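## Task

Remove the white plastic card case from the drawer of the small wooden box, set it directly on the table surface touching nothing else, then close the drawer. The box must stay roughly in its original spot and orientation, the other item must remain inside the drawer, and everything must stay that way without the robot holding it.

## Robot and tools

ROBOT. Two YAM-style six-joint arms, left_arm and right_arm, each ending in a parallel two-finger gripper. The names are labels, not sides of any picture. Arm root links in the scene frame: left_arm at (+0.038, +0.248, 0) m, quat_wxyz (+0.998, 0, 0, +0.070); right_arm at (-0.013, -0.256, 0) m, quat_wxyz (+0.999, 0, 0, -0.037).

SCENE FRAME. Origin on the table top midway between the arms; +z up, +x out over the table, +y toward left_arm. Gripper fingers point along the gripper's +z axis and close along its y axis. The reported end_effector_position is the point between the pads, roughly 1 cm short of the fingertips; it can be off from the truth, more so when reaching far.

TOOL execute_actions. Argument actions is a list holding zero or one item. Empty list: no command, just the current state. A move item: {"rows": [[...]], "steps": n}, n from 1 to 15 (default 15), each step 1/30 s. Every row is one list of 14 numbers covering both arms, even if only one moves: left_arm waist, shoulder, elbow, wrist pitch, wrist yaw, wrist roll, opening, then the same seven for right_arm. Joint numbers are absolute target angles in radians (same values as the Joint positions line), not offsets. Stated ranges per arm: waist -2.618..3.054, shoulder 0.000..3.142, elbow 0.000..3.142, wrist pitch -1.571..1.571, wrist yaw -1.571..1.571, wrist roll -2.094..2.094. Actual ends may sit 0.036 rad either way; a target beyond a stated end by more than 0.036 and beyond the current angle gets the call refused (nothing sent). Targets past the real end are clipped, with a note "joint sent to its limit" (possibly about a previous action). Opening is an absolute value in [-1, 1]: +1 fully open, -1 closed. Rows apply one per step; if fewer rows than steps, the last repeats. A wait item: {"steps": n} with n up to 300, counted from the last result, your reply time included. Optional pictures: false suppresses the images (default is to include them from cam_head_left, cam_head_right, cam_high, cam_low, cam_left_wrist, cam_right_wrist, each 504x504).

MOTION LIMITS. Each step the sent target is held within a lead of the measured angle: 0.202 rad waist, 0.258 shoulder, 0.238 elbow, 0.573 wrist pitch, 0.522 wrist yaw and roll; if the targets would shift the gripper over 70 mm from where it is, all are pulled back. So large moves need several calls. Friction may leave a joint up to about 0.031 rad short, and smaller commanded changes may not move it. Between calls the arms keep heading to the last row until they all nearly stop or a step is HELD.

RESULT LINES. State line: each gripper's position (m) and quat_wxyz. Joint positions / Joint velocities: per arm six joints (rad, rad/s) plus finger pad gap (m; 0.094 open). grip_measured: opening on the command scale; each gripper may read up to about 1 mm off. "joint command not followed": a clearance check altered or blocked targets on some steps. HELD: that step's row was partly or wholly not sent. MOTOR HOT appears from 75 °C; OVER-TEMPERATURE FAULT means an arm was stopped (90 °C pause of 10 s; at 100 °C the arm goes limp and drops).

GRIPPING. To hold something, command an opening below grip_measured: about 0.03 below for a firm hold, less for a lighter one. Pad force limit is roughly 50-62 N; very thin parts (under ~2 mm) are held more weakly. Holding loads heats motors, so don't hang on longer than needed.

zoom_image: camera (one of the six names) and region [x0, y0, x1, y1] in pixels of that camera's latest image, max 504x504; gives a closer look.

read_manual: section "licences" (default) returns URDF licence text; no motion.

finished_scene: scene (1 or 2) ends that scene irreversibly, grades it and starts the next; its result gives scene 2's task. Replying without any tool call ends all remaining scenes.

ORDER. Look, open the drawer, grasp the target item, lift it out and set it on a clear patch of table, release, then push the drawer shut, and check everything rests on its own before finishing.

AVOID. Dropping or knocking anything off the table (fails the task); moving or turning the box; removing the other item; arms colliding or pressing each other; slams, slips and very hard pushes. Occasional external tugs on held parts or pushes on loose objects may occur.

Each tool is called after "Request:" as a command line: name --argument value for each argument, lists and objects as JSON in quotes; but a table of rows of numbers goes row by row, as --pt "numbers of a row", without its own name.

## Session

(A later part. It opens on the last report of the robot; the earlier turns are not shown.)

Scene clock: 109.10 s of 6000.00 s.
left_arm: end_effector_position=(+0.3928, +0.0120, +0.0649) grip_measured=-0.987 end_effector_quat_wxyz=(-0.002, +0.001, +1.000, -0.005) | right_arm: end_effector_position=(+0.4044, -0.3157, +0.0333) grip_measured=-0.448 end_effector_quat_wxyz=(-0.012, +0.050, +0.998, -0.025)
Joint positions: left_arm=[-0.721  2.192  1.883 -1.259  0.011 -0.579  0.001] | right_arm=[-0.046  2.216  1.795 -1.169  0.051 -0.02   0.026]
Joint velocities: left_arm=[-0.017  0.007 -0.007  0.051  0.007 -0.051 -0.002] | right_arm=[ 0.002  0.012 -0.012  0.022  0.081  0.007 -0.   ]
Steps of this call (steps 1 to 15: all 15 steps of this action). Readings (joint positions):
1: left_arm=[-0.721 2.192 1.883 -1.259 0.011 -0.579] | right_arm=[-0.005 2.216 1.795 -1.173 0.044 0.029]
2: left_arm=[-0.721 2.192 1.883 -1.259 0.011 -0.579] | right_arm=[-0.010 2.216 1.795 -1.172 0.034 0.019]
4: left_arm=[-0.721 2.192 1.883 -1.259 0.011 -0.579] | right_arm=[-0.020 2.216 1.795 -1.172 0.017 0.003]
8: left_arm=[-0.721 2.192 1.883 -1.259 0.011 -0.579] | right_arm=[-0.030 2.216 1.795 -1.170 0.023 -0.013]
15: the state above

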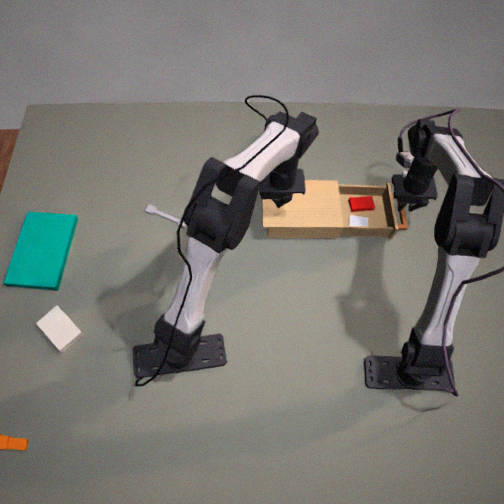

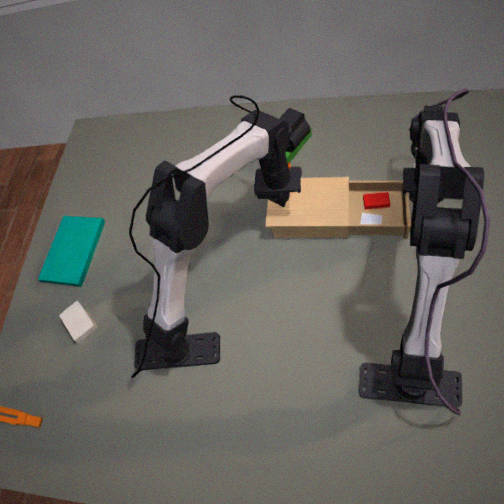

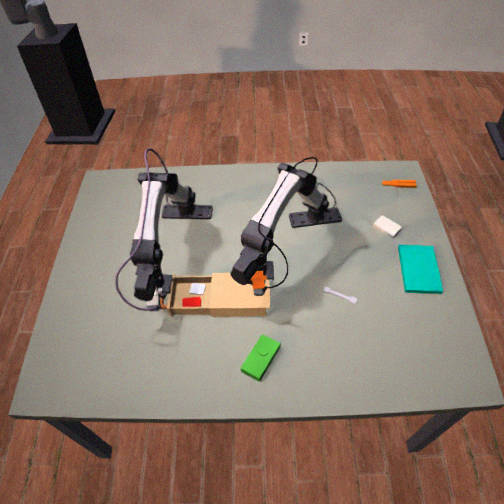

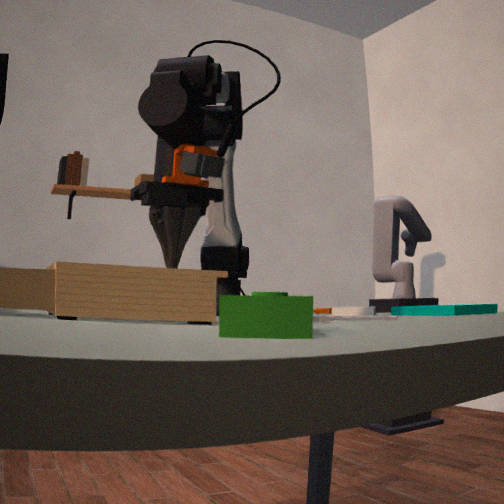

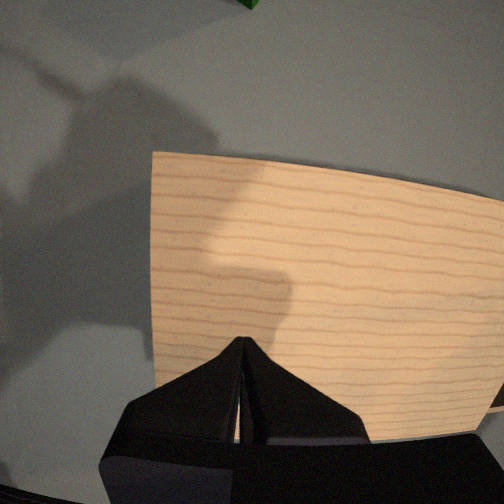

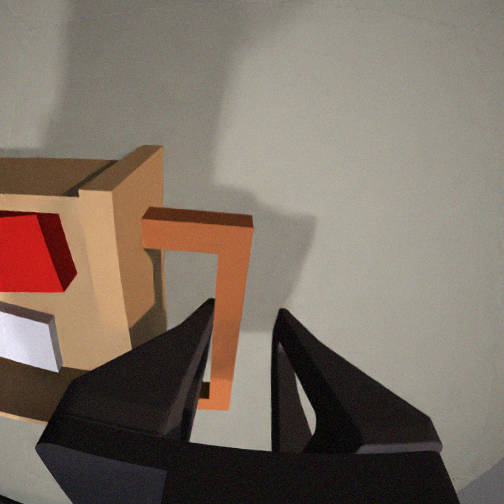

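Request:
execute_actions --actions '[{"rows":[[-0.715,2.23,1.86,-1.24,0,-0.575,-1,-0.05,2.21,1.8,-1.17,0,-0.03,-0.45],[-0.715,2.23,1.86,-1.24,0,-0.575,-1,-0.05,2.21,1.8,-1.17,0,-0.03,-0.45],[-0.715,2.23,1.86,-1.24,0,-0.575,-1,-0.05,2.15,1.81,-1.22,0,-0.03,-0.45],[-0.715,2.23,1.86,-1.24,0,-0.575,-1,-0.05,2.08,1.82,-1.29,0,-0.03,-0.45]]}]' --pictures false

Request:
execute_actions --actions '[{"rows":[[-0.715,2.23,1.86,-1.24,0,-0.575,-1,0.24,2.08,1.82,-1.29,0,0.3,0.3]]}]'

Scene clock: 122.70 s of 6000.00 s.
left_arm: end_effector_position=(+0.3929, +0.0120, +0.0655) grip_measured=-0.987 end_effector_quat_wxyz=(-0.001, +0.001, +1.000, -0.006) | right_arm: end_effector_position=(+0.3958, -0.3070, +0.1022) grip_measured=-0.448 end_effector_quat_wxyz=(+0.033, +0.049, +0.998, -0.006)
Joint positions: left_arm=[-0.721  2.191  1.883 -1.259  0.011 -0.579  0.001] | right_arm=[-0.045  2.058  1.822 -1.267  0.008 -0.022  0.026]
Joint velocities: left_arm=[-0.002  0.002  0.002  0.051  0.095 -0.007  0.001] | right_arm=[ 0.012 -0.007 -0.002 -0.095 -0.037  0.066 -0.001]
Steps of this call (steps 1 to 15: the robot went on to your last target; steps 16 to 90: nothing new was sent; then 10.10 s passed at rest; steps 91 to 105: all 15 steps of this action). Readings (joint positions):
91: left_arm=[-0.721 2.191 1.883 -1.259 0.011 -0.579] | right_arm=[-0.044 2.216 1.795 -1.169 0.041 -0.022]
92: left_arm=[-0.721 2.191 1.883 -1.259 0.011 -0.579] | right_arm=[-0.045 2.216 1.795 -1.169 0.034 -0.022]
94: left_arm=[-0.721 2.191 1.883 -1.259 0.011 -0.579] | right_arm=[-0.045 2.198 1.795 -1.183 0.024 -0.022]
98: left_arm=[-0.721 2.191 1.883 -1.259 0.011 -0.579] | right_arm=[-0.045 2.097 1.804 -1.244 0.014 -0.022]
105: the state above

Scene clock: 123.20 s of 6000.00 s.
left_arm: end_effector_position=(+0.3929, +0.0120, +0.0655) grip_measured=-0.987 end_effector_quat_wxyz=(-0.001, +0.001, +1.000, -0.006) | right_arm: end_effector_position=(+0.3909, -0.1848, +0.1021) grip_measured=+0.298 end_effector_quat_wxyz=(+0.028, +0.051, +0.998, +0.009)
Joint positions: left_arm=[-0.721  2.191  1.883 -1.259  0.011 -0.579  0.001] | right_arm=[ 0.248  2.058  1.822 -1.274 -0.006  0.275  0.061]
Joint velocities: left_arm=[ 0.022 -0.017  0.002  0.007  0.051 -0.007 -0.   ] | right_arm=[-0.164 -0.002 -0.017 -0.022  0.007  0.125 -0.001]
Steps of this call (steps 1 to 15: all 15 steps of this action). Readings (joint positions):
1: left_arm=[-0.721 2.191 1.883 -1.259 0.011 -0.579] | right_arm=[-0.032 2.058 1.822 -1.269 0.014 0.015]
2: left_arm=[-0.721 2.191 1.883 -1.259 0.011 -0.579] | right_arm=[-0.006 2.058 1.822 -1.270 0.019 0.062]
4: left_arm=[-0.721 2.191 1.883 -1.259 0.011 -0.579] | right_arm=[0.084 2.058 1.822 -1.270 0.020 0.133]
8: left_arm=[-0.721 2.191 1.883 -1.259 0.011 -0.579] | right_arm=[0.262 2.058 1.822 -1.270 0.001 0.223]
15: the state above

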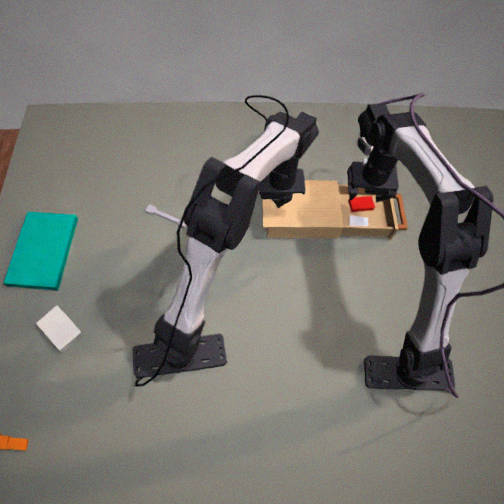

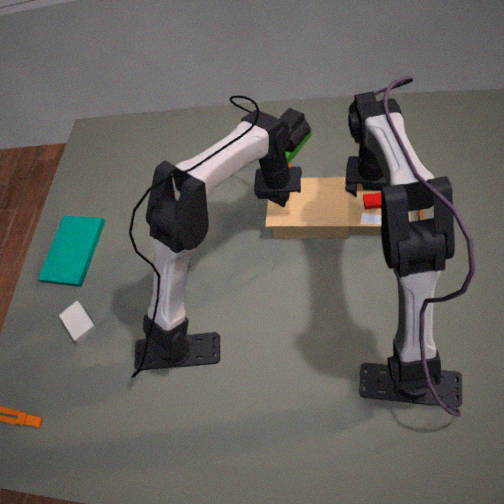

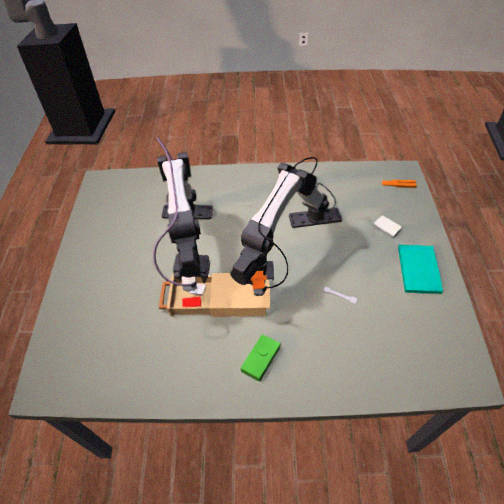

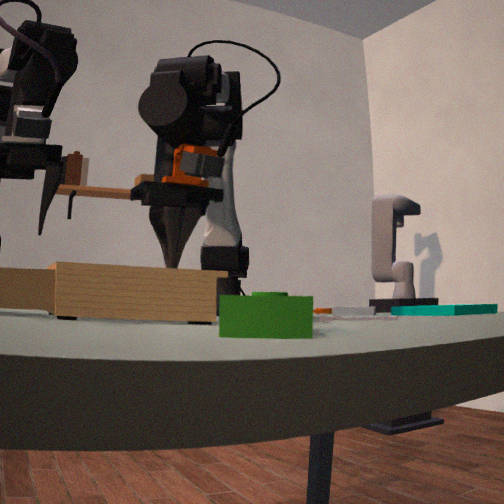

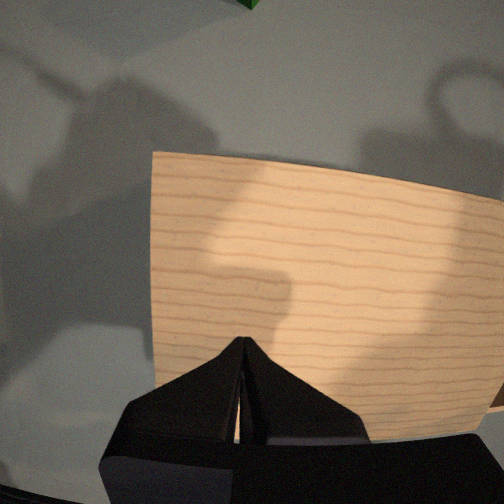

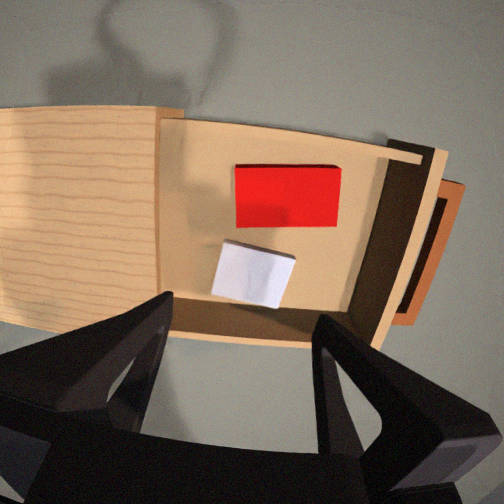

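Request:
execute_actions --actions '[{"rows":[[-0.715,2.23,1.86,-1.24,0,-0.575,-1,0.245,2.08,1.74,-1.2,0,0.39,0.2],[-0.715,2.23,1.86,-1.24,0,-0.575,-1,0.245,2.08,1.7,-1.15,0,0.39,0.2],[-0.715,2.23,1.86,-1.24,0,-0.575,-1,0.245,2.095,1.66,-1.11,0,0.39,0.2],[-0.715,2.23,1.86,-1.24,0,-0.575,-1,0.245,2.095,1.62,-1.11,0,0.39,0.2]]}]'

Scene clock: 134.53 s of 6000.00 s.
left_arm: end_effector_position=(+0.3929, +0.0120, +0.0655) grip_measured=-0.987 end_effector_quat_wxyz=(-0.001, +0.001, +1.000, -0.006) | right_arm: end_effector_position=(+0.3764, -0.1904, +0.0439) grip_measured=+0.202 end_effector_quat_wxyz=(-0.004, +0.105, +0.994, +0.001)
Joint positions: left_arm=[-0.721  2.191  1.883 -1.259  0.011 -0.579  0.001] | right_arm=[ 0.241  2.087  1.635 -1.125 -0.004  0.376  0.056]
Joint velocities: left_arm=[-0.002 -0.002  0.002  0.066  0.007 -0.007  0.   ] | right_arm=[-0.002  0.002  0.012  0.095 -0.081  0.125  0.   ]
Steps of this call (steps 1 to 30: the robot went on to your last target; steps 31 to 100: nothing new was sent; then 7.50 s passed at rest; steps 101 to 115: all 15 steps of this action). Readings (joint positions):
101: left_arm=[-0.721 2.191 1.883 -1.259 0.011 -0.579] | right_arm=[0.241 2.058 1.814 -1.265 -0.004 0.302]
102: left_arm=[-0.721 2.191 1.883 -1.259 0.011 -0.579] | right_arm=[0.241 2.056 1.795 -1.243 -0.004 0.317]
104: left_arm=[-0.721 2.191 1.883 -1.259 0.011 -0.579] | right_arm=[0.241 2.055 1.729 -1.185 -0.004 0.340]
108: left_arm=[-0.721 2.191 1.883 -1.259 0.011 -0.579] | right_arm=[0.241 2.081 1.641 -1.154 -0.004 0.363]
115: the state above

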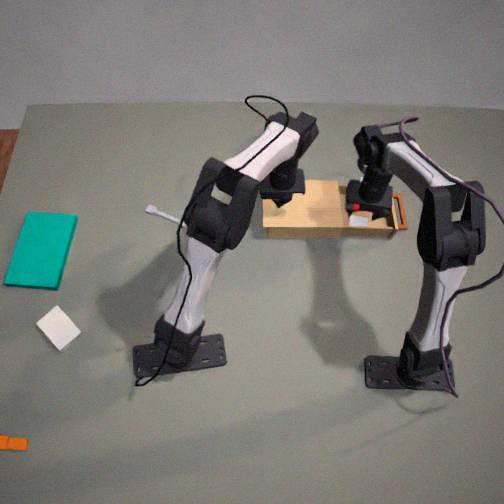

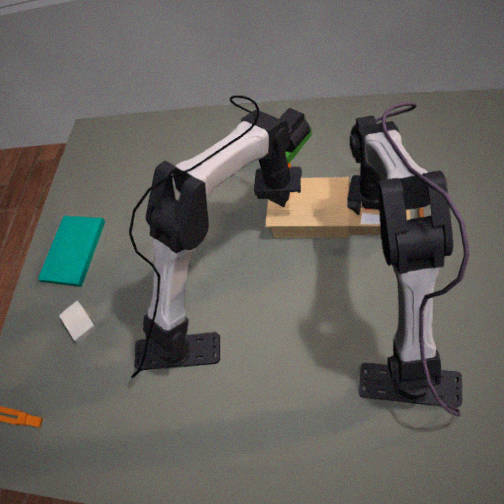

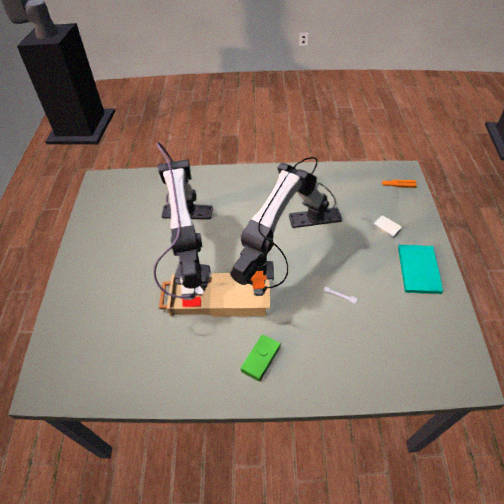

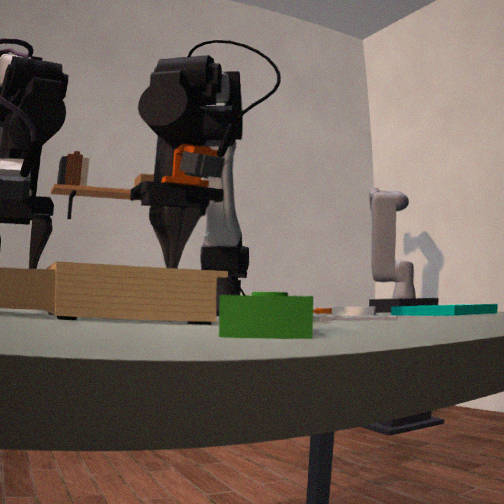

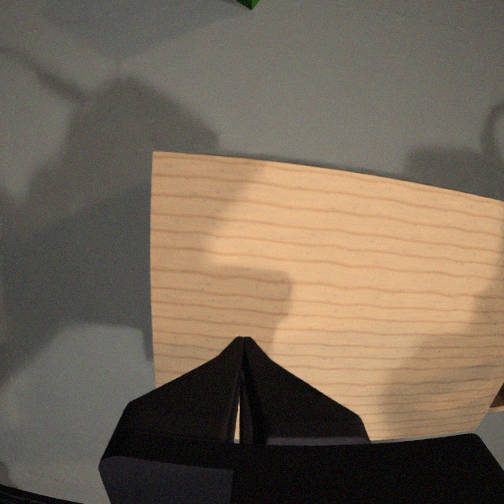

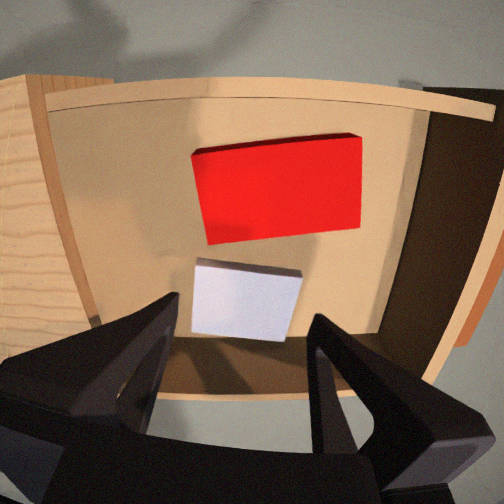

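Request:
execute_actions --actions '[{"rows":[[-0.715,2.23,1.86,-1.24,0,-0.575,-1,0.26,2.165,1.63,-1.065,0,0.39,0.2]]}]' --pictures false

Request:
execute_actions --actions '[{"rows":[[-0.715,2.23,1.86,-1.24,0,-0.575,-1,0.26,2.165,1.63,-1.065,0,0.39,-0.16]]}]'

Scene clock: 141.30 s of 6000.00 s.
left_arm: end_effector_position=(+0.3929, +0.0120, +0.0655) grip_measured=-0.987 end_effector_quat_wxyz=(-0.001, +0.001, +1.000, -0.006) | right_arm: end_effector_position=(+0.3843, -0.1872, +0.0255) grip_measured=+0.202 end_effector_quat_wxyz=(-0.001, +0.101, +0.995, -0.006)
Joint positions: left_arm=[-0.721  2.191  1.883 -1.259  0.011 -0.579  0.001] | right_arm=[ 0.251  2.136  1.635 -1.075  0.011  0.38   0.056]
Joint velocities: left_arm=[-0.002 -0.022  0.027 -0.022  0.022  0.022 -0.001] | right_arm=[-0.007 -0.012  0.002  0.066 -0.051 -0.037  0.   ]
Steps of this call (steps 1 to 15: the robot went on to your last target; steps 16 to 90: nothing new was sent; then 3.27 s passed at rest; steps 91 to 105: all 15 steps of this action). Readings (joint positions):
91: left_arm=[-0.721 2.191 1.883 -1.259 0.011 -0.579] | right_arm=[0.241 2.091 1.635 -1.113 -0.004 0.379]
92: left_arm=[-0.721 2.191 1.883 -1.259 0.011 -0.579] | right_arm=[0.243 2.098 1.635 -1.103 -0.003 0.379]
94: left_arm=[-0.721 2.191 1.883 -1.259 0.011 -0.579] | right_arm=[0.248 2.120 1.635 -1.089 -0.003 0.379]
98: left_arm=[-0.721 2.191 1.883 -1.259 0.011 -0.579] | right_arm=[0.251 2.136 1.635 -1.085 0.013 0.380]
105: the state above

Scene clock: 141.80 s of 6000.00 s.
left_arm: end_effector_position=(+0.3929, +0.0120, +0.0655) grip_measured=-0.987 end_effector_quat_wxyz=(-0.001, +0.001, +1.000, -0.006) | right_arm: end_effector_position=(+0.3854, -0.1865, +0.0255) grip_measured=-0.015 end_effector_quat_wxyz=(+0.001, +0.102, +0.995, -0.004)
Joint positions: left_arm=[-0.721  2.191  1.883 -1.259  0.011 -0.579  0.001] | right_arm=[ 0.251  2.136  1.635 -1.071  0.008  0.38   0.046]
Joint velocities: left_arm=[ 0.017 -0.012 -0.017  0.007  0.022 -0.007  0.   ] | right_arm=[-0.012  0.012 -0.022 -0.022 -0.007 -0.037 -0.001]
Steps of this call (steps 1 to 15: all 15 steps of this action). Readings (joint positions):
1: left_arm=[-0.721 2.191 1.883 -1.259 0.011 -0.579] | right_arm=[0.251 2.136 1.635 -1.074 0.010 0.380]
2: left_arm=[-0.721 2.191 1.883 -1.259 0.011 -0.579] | right_arm=[0.251 2.136 1.635 -1.073 0.009 0.380]
4: left_arm=[-0.721 2.191 1.883 -1.259 0.011 -0.579] | right_arm=[0.251 2.136 1.635 -1.072 0.009 0.380]
8: left_arm=[-0.721 2.191 1.883 -1.259 0.011 -0.579] | right_arm=[0.251 2.136 1.635 -1.071 0.008 0.380]
15: the state above

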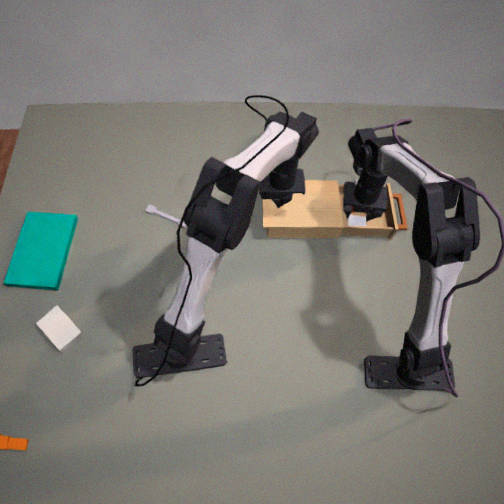

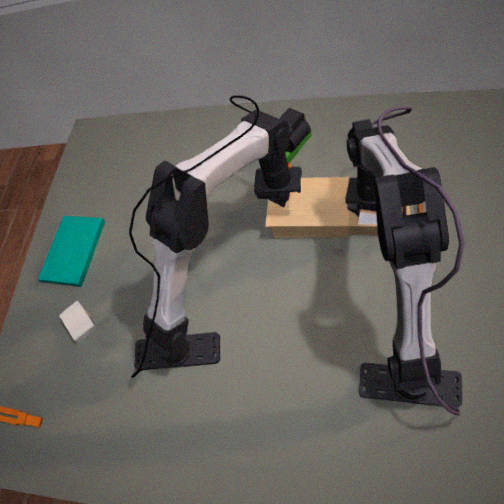

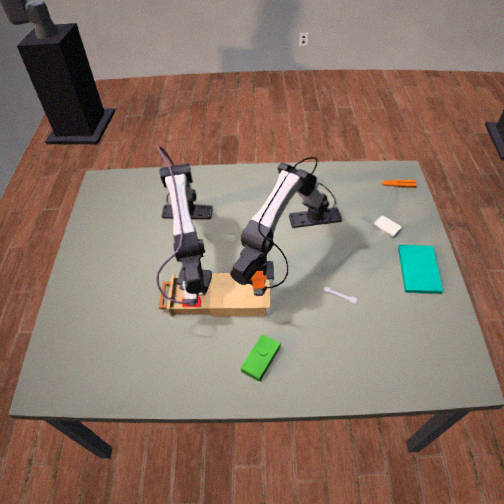

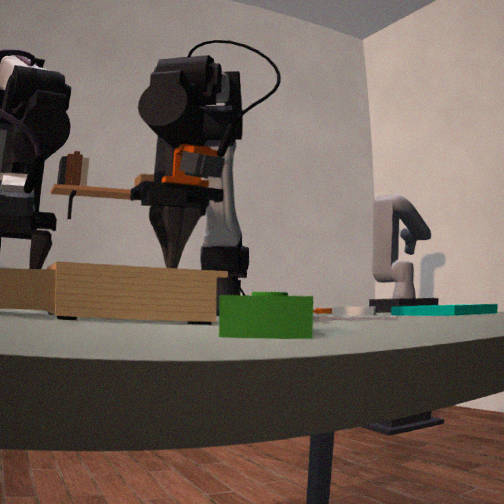

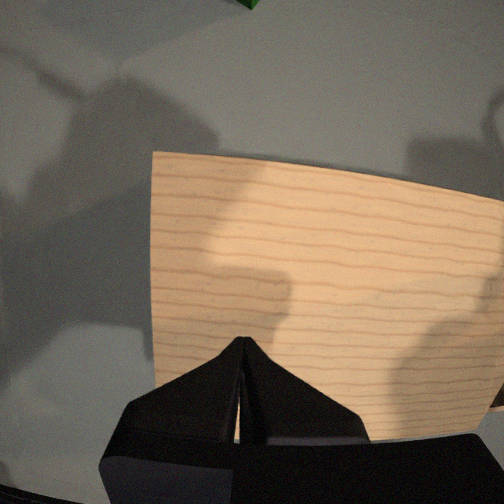

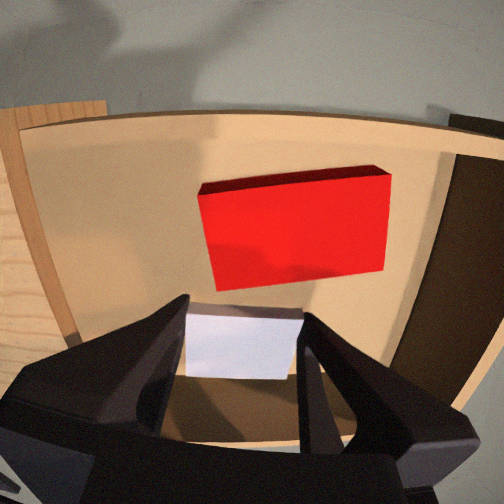

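Gripped. Lift, swing past the handle, lower.

Request:
execute_actions --actions '[{"rows":[[-0.715,2.23,1.86,-1.24,0,-0.575,-1,0.25,2.12,1.68,-1.13,0,0.39,-0.07],[-0.715,2.23,1.86,-1.24,0,-0.575,-1,0.25,2.11,1.71,-1.18,0,0.39,-0.07],[-0.715,2.23,1.86,-1.24,0,-0.575,-1,0.25,2.1,1.74,-1.22,0,0.39,-0.07],[-0.715,2.23,1.86,-1.24,0,-0.575,-1,0.25,2.08,1.77,-1.26,0,0.39,-0.07],[-0.715,2.23,1.86,-1.24,0,-0.575,-1,0.25,2.07,1.81,-1.3,0,0.39,-0.07]]}]' --pictures false

Request:
execute_actions --actions '[{"rows":[[-0.715,2.23,1.86,-1.24,0,-0.575,-1,-0.33,2.07,1.81,-1.3,0,0,-0.07]]}]' --pictures false

Request:
execute_actions --actions '[{"rows":[[-0.715,2.23,1.86,-1.24,0,-0.575,-1,-0.33,2.17,1.72,-1.14,0,0,-0.07]]}]' --pictures false

Request:
execute_actions --actions '[{"rows":[[-0.715,2.23,1.86,-1.24,0,-0.575,-1,-0.33,2.23,1.69,-1.07,0,0,-0.07]]}]'

Scene clock: 157.07 s of 6000.00 s.
left_arm: end_effector_position=(+0.3929, +0.0120, +0.0655) grip_measured=-0.987 end_effector_quat_wxyz=(-0.001, +0.001, +1.000, -0.006) | right_arm: end_effector_position=(+0.3892, -0.1858, +0.1014) grip_measured=-0.015 end_effector_quat_wxyz=(+0.029, +0.102, +0.994, +0.004)
Joint positions: left_arm=[-0.721  2.191  1.883 -1.259  0.011 -0.579  0.001] | right_arm=[ 0.251  2.052  1.81  -1.27   0.007  0.38   0.046]
Joint velocities: left_arm=[ 0.007 -0.002 -0.012  0.081 -0.037 -0.022  0.001] | right_arm=[-0.012  0.007 -0.017 -0.139 -0.007 -0.037  0.   ]
Steps of this call (steps 1 to 15: the robot went on to your last target; steps 16 to 90: nothing new was sent; then 11.77 s passed at rest; steps 91 to 105: all 15 steps of this action). Readings (joint positions):
91: left_arm=[-0.721 2.191 1.883 -1.259 0.011 -0.579] | right_arm=[0.251 2.136 1.639 -1.077 0.008 0.380]
92: left_arm=[-0.721 2.191 1.883 -1.259 0.011 -0.579] | right_arm=[0.251 2.136 1.650 -1.093 0.007 0.380]
94: left_arm=[-0.721 2.191 1.883 -1.259 0.011 -0.579] | right_arm=[0.251 2.132 1.694 -1.144 0.007 0.380]
98: left_arm=[-0.721 2.191 1.883 -1.259 0.011 -0.579] | right_arm=[0.251 2.085 1.789 -1.221 0.007 0.380]
105: the state above

Scene clock: 157.57 s of 6000.00 s.
left_arm: end_effector_position=(+0.3929, +0.0120, +0.0655) grip_measured=-0.987 end_effector_quat_wxyz=(-0.001, +0.001, +1.000, -0.006) | right_arm: end_effector_position=(+0.3516, -0.4356, +0.1013) grip_measured=-0.015 end_effector_quat_wxyz=(+0.023, +0.239, +0.971, -0.012)
Joint positions: left_arm=[-0.721  2.191  1.883 -1.259  0.011 -0.579  0.001] | right_arm=[-0.376  2.052  1.81  -1.279  0.013  0.032  0.046]
Joint velocities: left_arm=[-0.002  0.007 -0.012 -0.051 -0.037  0.037 -0.   ] | right_arm=[ 0.056  0.002 -0.017 -0.037 -0.007 -0.139 -0.   ]
Steps of this call (steps 1 to 15: all 15 steps of this action). Readings (joint positions):
1: left_arm=[-0.721 2.191 1.883 -1.259 0.011 -0.579] | right_arm=[0.238 2.052 1.810 -1.274 0.001 0.335]
2: left_arm=[-0.721 2.191 1.883 -1.259 0.011 -0.579] | right_arm=[0.212 2.052 1.810 -1.275 -0.008 0.278]
4: left_arm=[-0.721 2.191 1.883 -1.259 0.011 -0.579] | right_arm=[0.118 2.052 1.810 -1.275 -0.011 0.193]
8: left_arm=[-0.721 2.191 1.883 -1.259 0.011 -0.579] | right_arm=[-0.118 2.052 1.810 -1.275 -0.009 0.097]
15: the state above

Scene clock: 158.07 s of 6000.00 s.
left_arm: end_effector_position=(+0.3929, +0.0120, +0.0655) grip_measured=-0.987 end_effector_quat_wxyz=(-0.001, +0.001, +1.000, -0.006) | right_arm: end_effector_position=(+0.3652, -0.4195, +0.0369) grip_measured=-0.015 end_effector_quat_wxyz=(-0.008, +0.207, +0.978, -0.001)
Joint positions: left_arm=[-0.721  2.191  1.883 -1.259  0.011 -0.579  0.001] | right_arm=[-0.33   2.169  1.733 -1.151  0.005  0.011  0.046]
Joint velocities: left_arm=[ 0.017 -0.002 -0.007  0.007 -0.037  0.007 -0.002] | right_arm=[ 0.017  0.012 -0.017  0.066  0.037  0.037  0.   ]
Steps of this call (steps 1 to 15: all 15 steps of this action). Readings (joint positions):
1: left_arm=[-0.721 2.191 1.883 -1.259 0.011 -0.579] | right_arm=[-0.370 2.057 1.803 -1.267 0.013 0.028]
2: left_arm=[-0.721 2.191 1.883 -1.259 0.011 -0.579] | right_arm=[-0.360 2.065 1.793 -1.241 0.013 0.025]
4: left_arm=[-0.721 2.191 1.883 -1.259 0.011 -0.579] | right_arm=[-0.343 2.103 1.771 -1.200 0.010 0.020]
8: left_arm=[-0.721 2.191 1.883 -1.259 0.011 -0.579] | right_arm=[-0.330 2.165 1.737 -1.166 0.005 0.014]
15: the state above

Scene clock: 158.57 s of 6000.00 s.
left_arm: end_effector_position=(+0.3929, +0.0120, +0.0655) grip_measured=-0.987 end_effector_quat_wxyz=(-0.001, +0.001, +1.000, -0.006) | right_arm: end_effector_position=(+0.3727, -0.4227, +0.0157) grip_measured=-0.015 end_effector_quat_wxyz=(-0.002, +0.206, +0.978, -0.002)
Joint positions: left_arm=[-0.721  2.191  1.883 -1.259  0.011 -0.579  0.001] | right_arm=[-0.33   2.209  1.713 -1.078  0.005  0.011  0.046]
Joint velocities: left_arm=[-0.012 -0.002 -0.017  0.022  0.022  0.037  0.001] | right_arm=[ 0.002 -0.007  0.017 -0.007  0.007 -0.051 -0.001]
Steps of this call (steps 1 to 15: all 15 steps of this action). Readings (joint positions):
1: left_arm=[-0.721 2.191 1.883 -1.259 0.011 -0.579] | right_arm=[-0.330 2.170 1.731 -1.143 0.005 0.011]
2: left_arm=[-0.721 2.191 1.883 -1.259 0.011 -0.579] | right_arm=[-0.330 2.174 1.729 -1.130 0.005 0.011]
4: left_arm=[-0.721 2.191 1.883 -1.259 0.011 -0.579] | right_arm=[-0.330 2.188 1.725 -1.107 0.005 0.011]
8: left_arm=[-0.721 2.191 1.883 -1.259 0.011 -0.579] | right_arm=[-0.330 2.208 1.714 -1.088 0.005 0.011]
15: the state above

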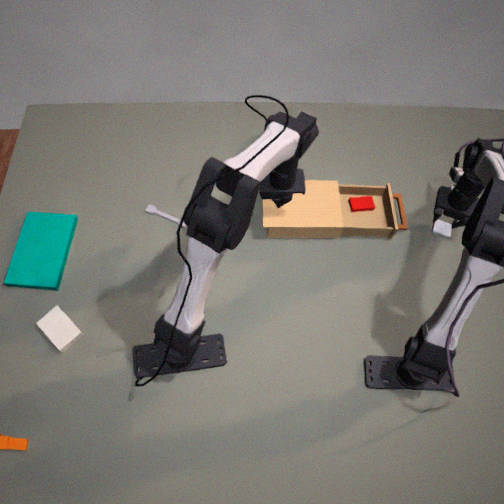

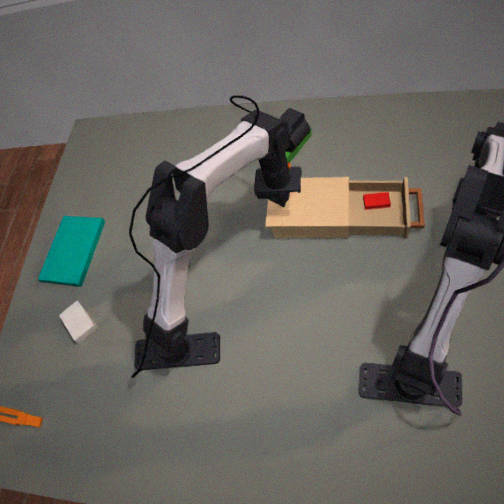

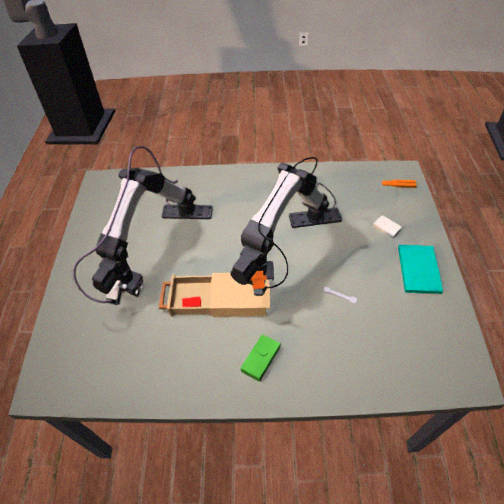

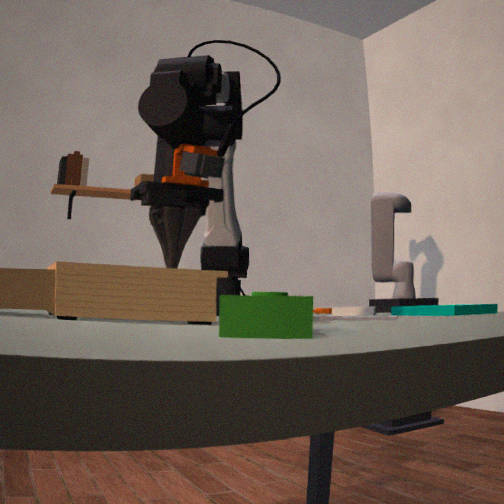

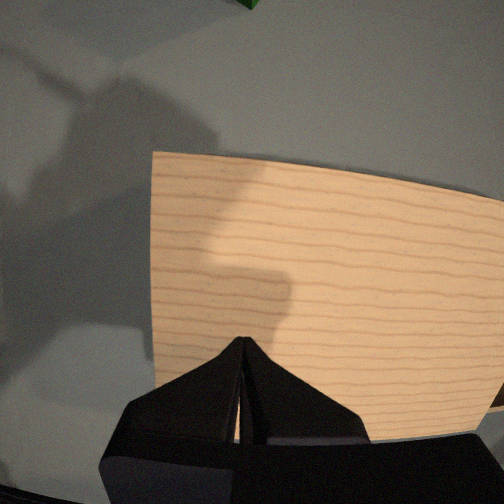

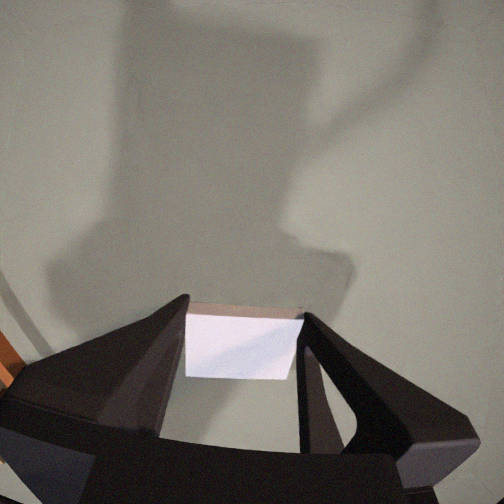

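Request:
execute_actions --actions '[{"rows":[[-0.715,2.23,1.86,-1.24,0,-0.575,-1,-0.33,2.245,1.69,-1.07,0,0,-0.07]],"steps":8}]' --pictures false

Request:
execute_actions --actions '[{"rows":[[-0.715,2.23,1.86,-1.24,0,-0.575,-1,-0.33,2.23,1.69,-1.07,0,0,0.25]],"steps":8}]' --pictures false

Request:
execute_actions --actions '[{"rows":[[-0.715,2.23,1.86,-1.24,0,-0.575,-1,-0.33,2.18,1.78,-1.17,0,0,0.25]],"steps":12}]' --pictures false

Request:
execute_actions --actions '[{"rows":[[-0.715,2.28,1.83,-1.24,0,-0.575,-1,-0.15,2.18,1.78,-1.17,0,-0.1,-1]]}]' --pictures false

Request:
execute_actions --actions '[{"rows":[[-0.715,2.28,1.83,-1.24,0,-0.575,-1,-0.12,2.225,1.76,-1.14,0,-0.08,-1]]}]' --pictures false

Request:
execute_actions --actions '[{"rows":[[-0.715,2.28,1.83,-1.24,0,-0.575,-1,-0.04,2.225,1.76,-1.14,-0.1,-0.05,-1]]}]'

Scene clock: 183.43 s of 6000.00 s.
left_arm: end_effector_position=(+0.3929, +0.0120, +0.0655) grip_measured=-0.987 end_effector_quat_wxyz=(-0.001, +0.001, +1.000, -0.006) | right_arm: end_effector_position=(+0.3734, -0.4230, +0.0157) grip_measured=-0.015 end_effector_quat_wxyz=(-0.001, +0.206, +0.978, -0.002)
Joint positions: left_arm=[-0.721  2.191  1.883 -1.259  0.011 -0.579  0.001] | right_arm=[-0.33   2.209  1.713 -1.075  0.005  0.011  0.046]
Joint velocities: left_arm=[ 0.007 -0.007 -0.007 -0.095 -0.095 -0.022 -0.001] | right_arm=[-0.027 -0.002 -0.002 -0.022  0.022 -0.007  0.001]
Steps of this call (steps 1 to 15: the robot went on to your last target; steps 16 to 90: nothing new was sent; then 21.60 s passed at rest; steps 91 to 98: all 8 steps of this action). Readings (joint positions):
91: left_arm=[-0.721 2.191 1.883 -1.259 0.011 -0.579] | right_arm=[-0.330 2.209 1.713 -1.075 0.005 0.011]
92: left_arm=[-0.721 2.191 1.883 -1.259 0.011 -0.579] | right_arm=[-0.330 2.209 1.713 -1.075 0.005 0.011]
94: left_arm=[-0.721 2.191 1.883 -1.259 0.011 -0.579] | right_arm=[-0.330 2.209 1.713 -1.075 0.005 0.011]
98: the state above

Scene clock: 183.70 s of 6000.00 s.
left_arm: end_effector_position=(+0.3929, +0.0120, +0.0655) grip_measured=-0.987 end_effector_quat_wxyz=(-0.001, +0.001, +1.000, -0.006) | right_arm: end_effector_position=(+0.3734, -0.4230, +0.0157) grip_measured=+0.248 end_effector_quat_wxyz=(-0.001, +0.206, +0.978, -0.002)
Joint positions: left_arm=[-0.721  2.191  1.883 -1.259  0.011 -0.579  0.001] | right_arm=[-0.33   2.209  1.713 -1.075  0.005  0.011  0.059]
Joint velocities: left_arm=[-0.022 -0.012 -0.007 -0.051  0.022 -0.037 -0.   ] | right_arm=[-0.002 -0.012 -0.007 -0.037 -0.081 -0.066 -0.001]
Steps of this call (steps 1 to 8: all 8 steps of this action). Readings (joint positions):
1: left_arm=[-0.721 2.191 1.883 -1.259 0.011 -0.579] | right_arm=[-0.330 2.209 1.713 -1.075 0.005 0.011]
2: left_arm=[-0.721 2.191 1.883 -1.259 0.011 -0.579] | right_arm=[-0.330 2.209 1.713 -1.075 0.005 0.011]
4: left_arm=[-0.721 2.191 1.883 -1.259 0.011 -0.579] | right_arm=[-0.330 2.209 1.713 -1.075 0.005 0.011]
8: the state above

Scene clock: 184.10 s of 6000.00 s.
left_arm: end_effector_position=(+0.3929, +0.0120, +0.0655) grip_measured=-0.987 end_effector_quat_wxyz=(-0.001, +0.001, +1.000, -0.006) | right_arm: end_effector_position=(+0.3749, -0.4237, +0.0428) grip_measured=+0.248 end_effector_quat_wxyz=(+0.007, +0.206, +0.978, -0.004)
Joint positions: left_arm=[-0.721  2.191  1.883 -1.259  0.011 -0.579  0.001] | right_arm=[-0.33   2.177  1.77  -1.149  0.005  0.01   0.059]
Joint velocities: left_arm=[ 0.017 -0.027 -0.017 -0.051 -0.022  0.037 -0.002] | right_arm=[ 0.007  0.007  0.007 -0.066 -0.007 -0.051 -0.   ]
Steps of this call (steps 1 to 12: all 12 steps of this action). Readings (joint positions):
1: left_arm=[-0.721 2.191 1.883 -1.259 0.011 -0.579] | right_arm=[-0.330 2.209 1.720 -1.086 0.005 0.010]
2: left_arm=[-0.721 2.191 1.883 -1.259 0.011 -0.579] | right_arm=[-0.330 2.209 1.732 -1.104 0.005 0.010]
4: left_arm=[-0.721 2.191 1.883 -1.259 0.011 -0.579] | right_arm=[-0.330 2.198 1.753 -1.124 0.005 0.010]
8: left_arm=[-0.721 2.191 1.883 -1.259 0.011 -0.579] | right_arm=[-0.330 2.178 1.770 -1.139 0.005 0.010]
12: the state above

Scene clock: 184.60 s of 6000.00 s.
left_arm: end_effector_position=(+0.3928, +0.0120, +0.0651) grip_measured=-0.987 end_effector_quat_wxyz=(-0.001, +0.001, +1.000, -0.005) | right_arm: end_effector_position=(+0.3978, -0.3479, +0.0428) grip_measured=-0.988 end_effector_quat_wxyz=(+0.005, +0.068, +0.998, +0.002)
Joint positions: left_arm=[-0.721  2.192  1.883 -1.259  0.011 -0.579  0.001] | right_arm=[-0.146  2.177  1.77  -1.156 -0.005 -0.086  0.001]
Joint velocities: left_arm=[ 0.007 -0.012 -0.017 -0.11   0.007  0.007 -0.   ] | right_arm=[-0.066 -0.012 -0.002 -0.081 -0.022 -0.081 -0.   ]
Steps of this call (steps 1 to 15: all 15 steps of this action). Readings (joint positions):
1: left_arm=[-0.721 2.192 1.883 -1.259 0.011 -0.579] | right_arm=[-0.318 2.177 1.770 -1.151 0.010 -0.001]
2: left_arm=[-0.721 2.192 1.883 -1.259 0.011 -0.579] | right_arm=[-0.296 2.177 1.770 -1.151 0.016 -0.017]
4: left_arm=[-0.721 2.192 1.883 -1.259 0.011 -0.579] | right_arm=[-0.219 2.177 1.770 -1.151 0.015 -0.043]
8: left_arm=[-0.721 2.192 1.883 -1.259 0.011 -0.579] | right_arm=[-0.117 2.177 1.770 -1.152 -0.003 -0.072]
15: the state above

Scene clock: 185.10 s of 6000.00 s.
left_arm: end_effector_position=(+0.3928, +0.0120, +0.0651) grip_measured=-0.987 end_effector_quat_wxyz=(-0.001, +0.001, +1.000, -0.005) | right_arm: end_effector_position=(+0.4004, -0.3393, +0.0336) grip_measured=-0.988 end_effector_quat_wxyz=(-0.002, +0.057, +0.998, +0.002)
Joint positions: left_arm=[-0.721  2.192  1.883 -1.259  0.011 -0.579  0.001] | right_arm=[-0.124  2.2    1.77  -1.146 -0.003 -0.086  0.001]
Joint velocities: left_arm=[ 0.017 -0.002 -0.012 -0.037 -0.022 -0.007  0.   ] | right_arm=[-0.002 -0.002  0.017  0.022 -0.051 -0.037  0.   ]
Steps of this call (steps 1 to 15: all 15 steps of this action). Readings (joint positions):
1: left_arm=[-0.721 2.192 1.883 -1.259 0.011 -0.579] | right_arm=[-0.146 2.179 1.770 -1.155 -0.004 -0.086]
2: left_arm=[-0.721 2.192 1.883 -1.259 0.011 -0.579] | right_arm=[-0.145 2.181 1.770 -1.153 -0.003 -0.086]
4: left_arm=[-0.721 2.192 1.883 -1.259 0.011 -0.579] | right_arm=[-0.137 2.188 1.770 -1.149 -0.003 -0.086]
8: left_arm=[-0.721 2.192 1.883 -1.259 0.011 -0.579] | right_arm=[-0.125 2.200 1.770 -1.147 -0.003 -0.086]
15: the state above

Scene clock: 185.60 s of 6000.00 s.
left_arm: end_effector_position=(+0.3928, +0.0120, +0.0651) grip_measured=-0.987 end_effector_quat_wxyz=(-0.001, +0.001, +1.000, -0.005) | right_arm: end_effector_position=(+0.4071, -0.3129, +0.0336) grip_measured=-0.989 end_effector_quat_wxyz=(+0.003, +0.036, +0.999, +0.004)
Joint positions: left_arm=[-0.721  2.192  1.883 -1.259  0.011 -0.579  0.001] | right_arm=[-0.063  2.2    1.77  -1.137 -0.009 -0.065  0.001]
Joint velocities: left_arm=[ 0.017  0.017  0.007 -0.022 -0.007 -0.037  0.   ] | right_arm=[ 0.007 -0.012 -0.002  0.022  0.022  0.037  0.   ]
Steps of this call (steps 1 to 15: all 15 steps of this action). Readings (joint positions):
1: left_arm=[-0.721 2.192 1.883 -1.259 0.011 -0.579] | right_arm=[-0.119 2.200 1.770 -1.145 -0.012 -0.082]
2: left_arm=[-0.721 2.192 1.883 -1.259 0.011 -0.579] | right_arm=[-0.109 2.200 1.770 -1.145 -0.024 -0.077]
4: left_arm=[-0.721 2.192 1.883 -1.259 0.011 -0.579] | right_arm=[-0.076 2.200 1.770 -1.142 -0.033 -0.072]
8: left_arm=[-0.721 2.192 1.883 -1.259 0.011 -0.579] | right_arm=[-0.063 2.200 1.770 -1.137 -0.009 -0.068]
15: the state above

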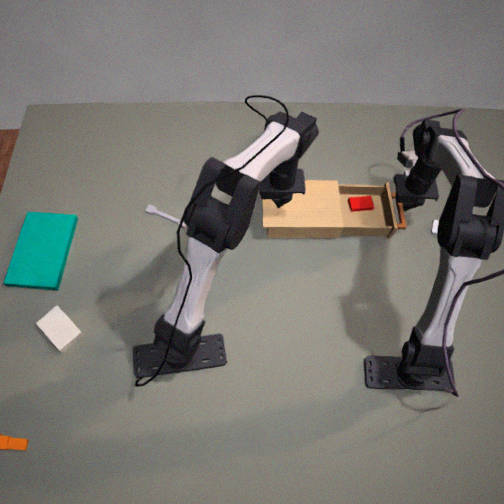

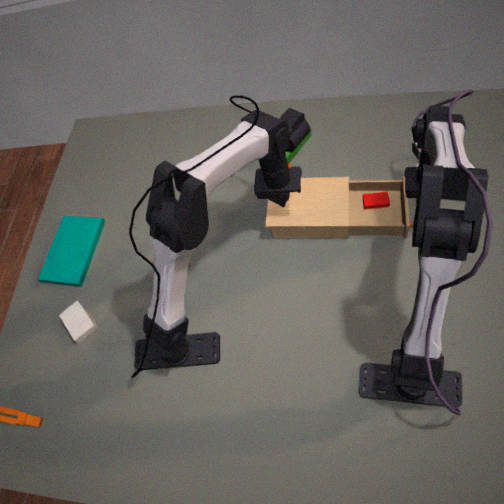

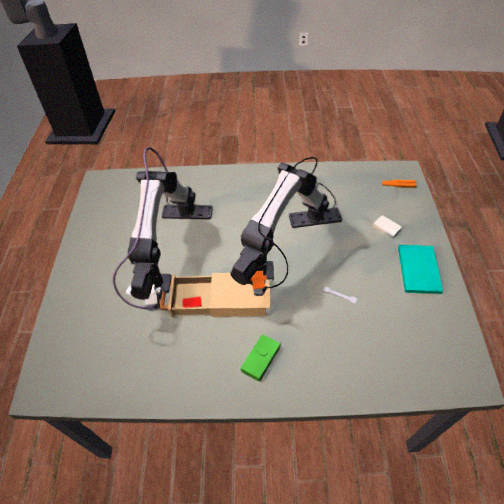

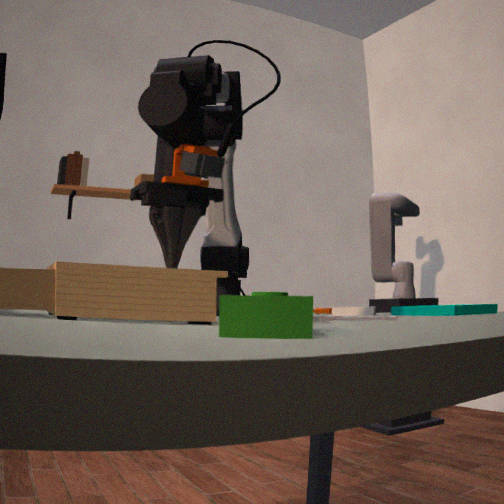

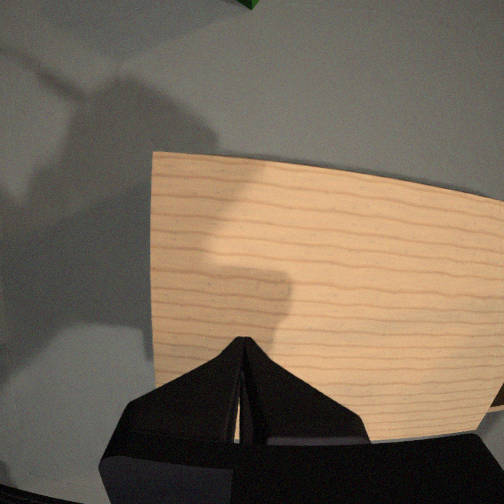

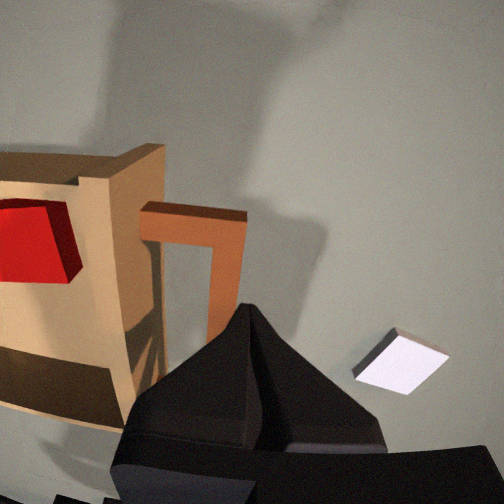

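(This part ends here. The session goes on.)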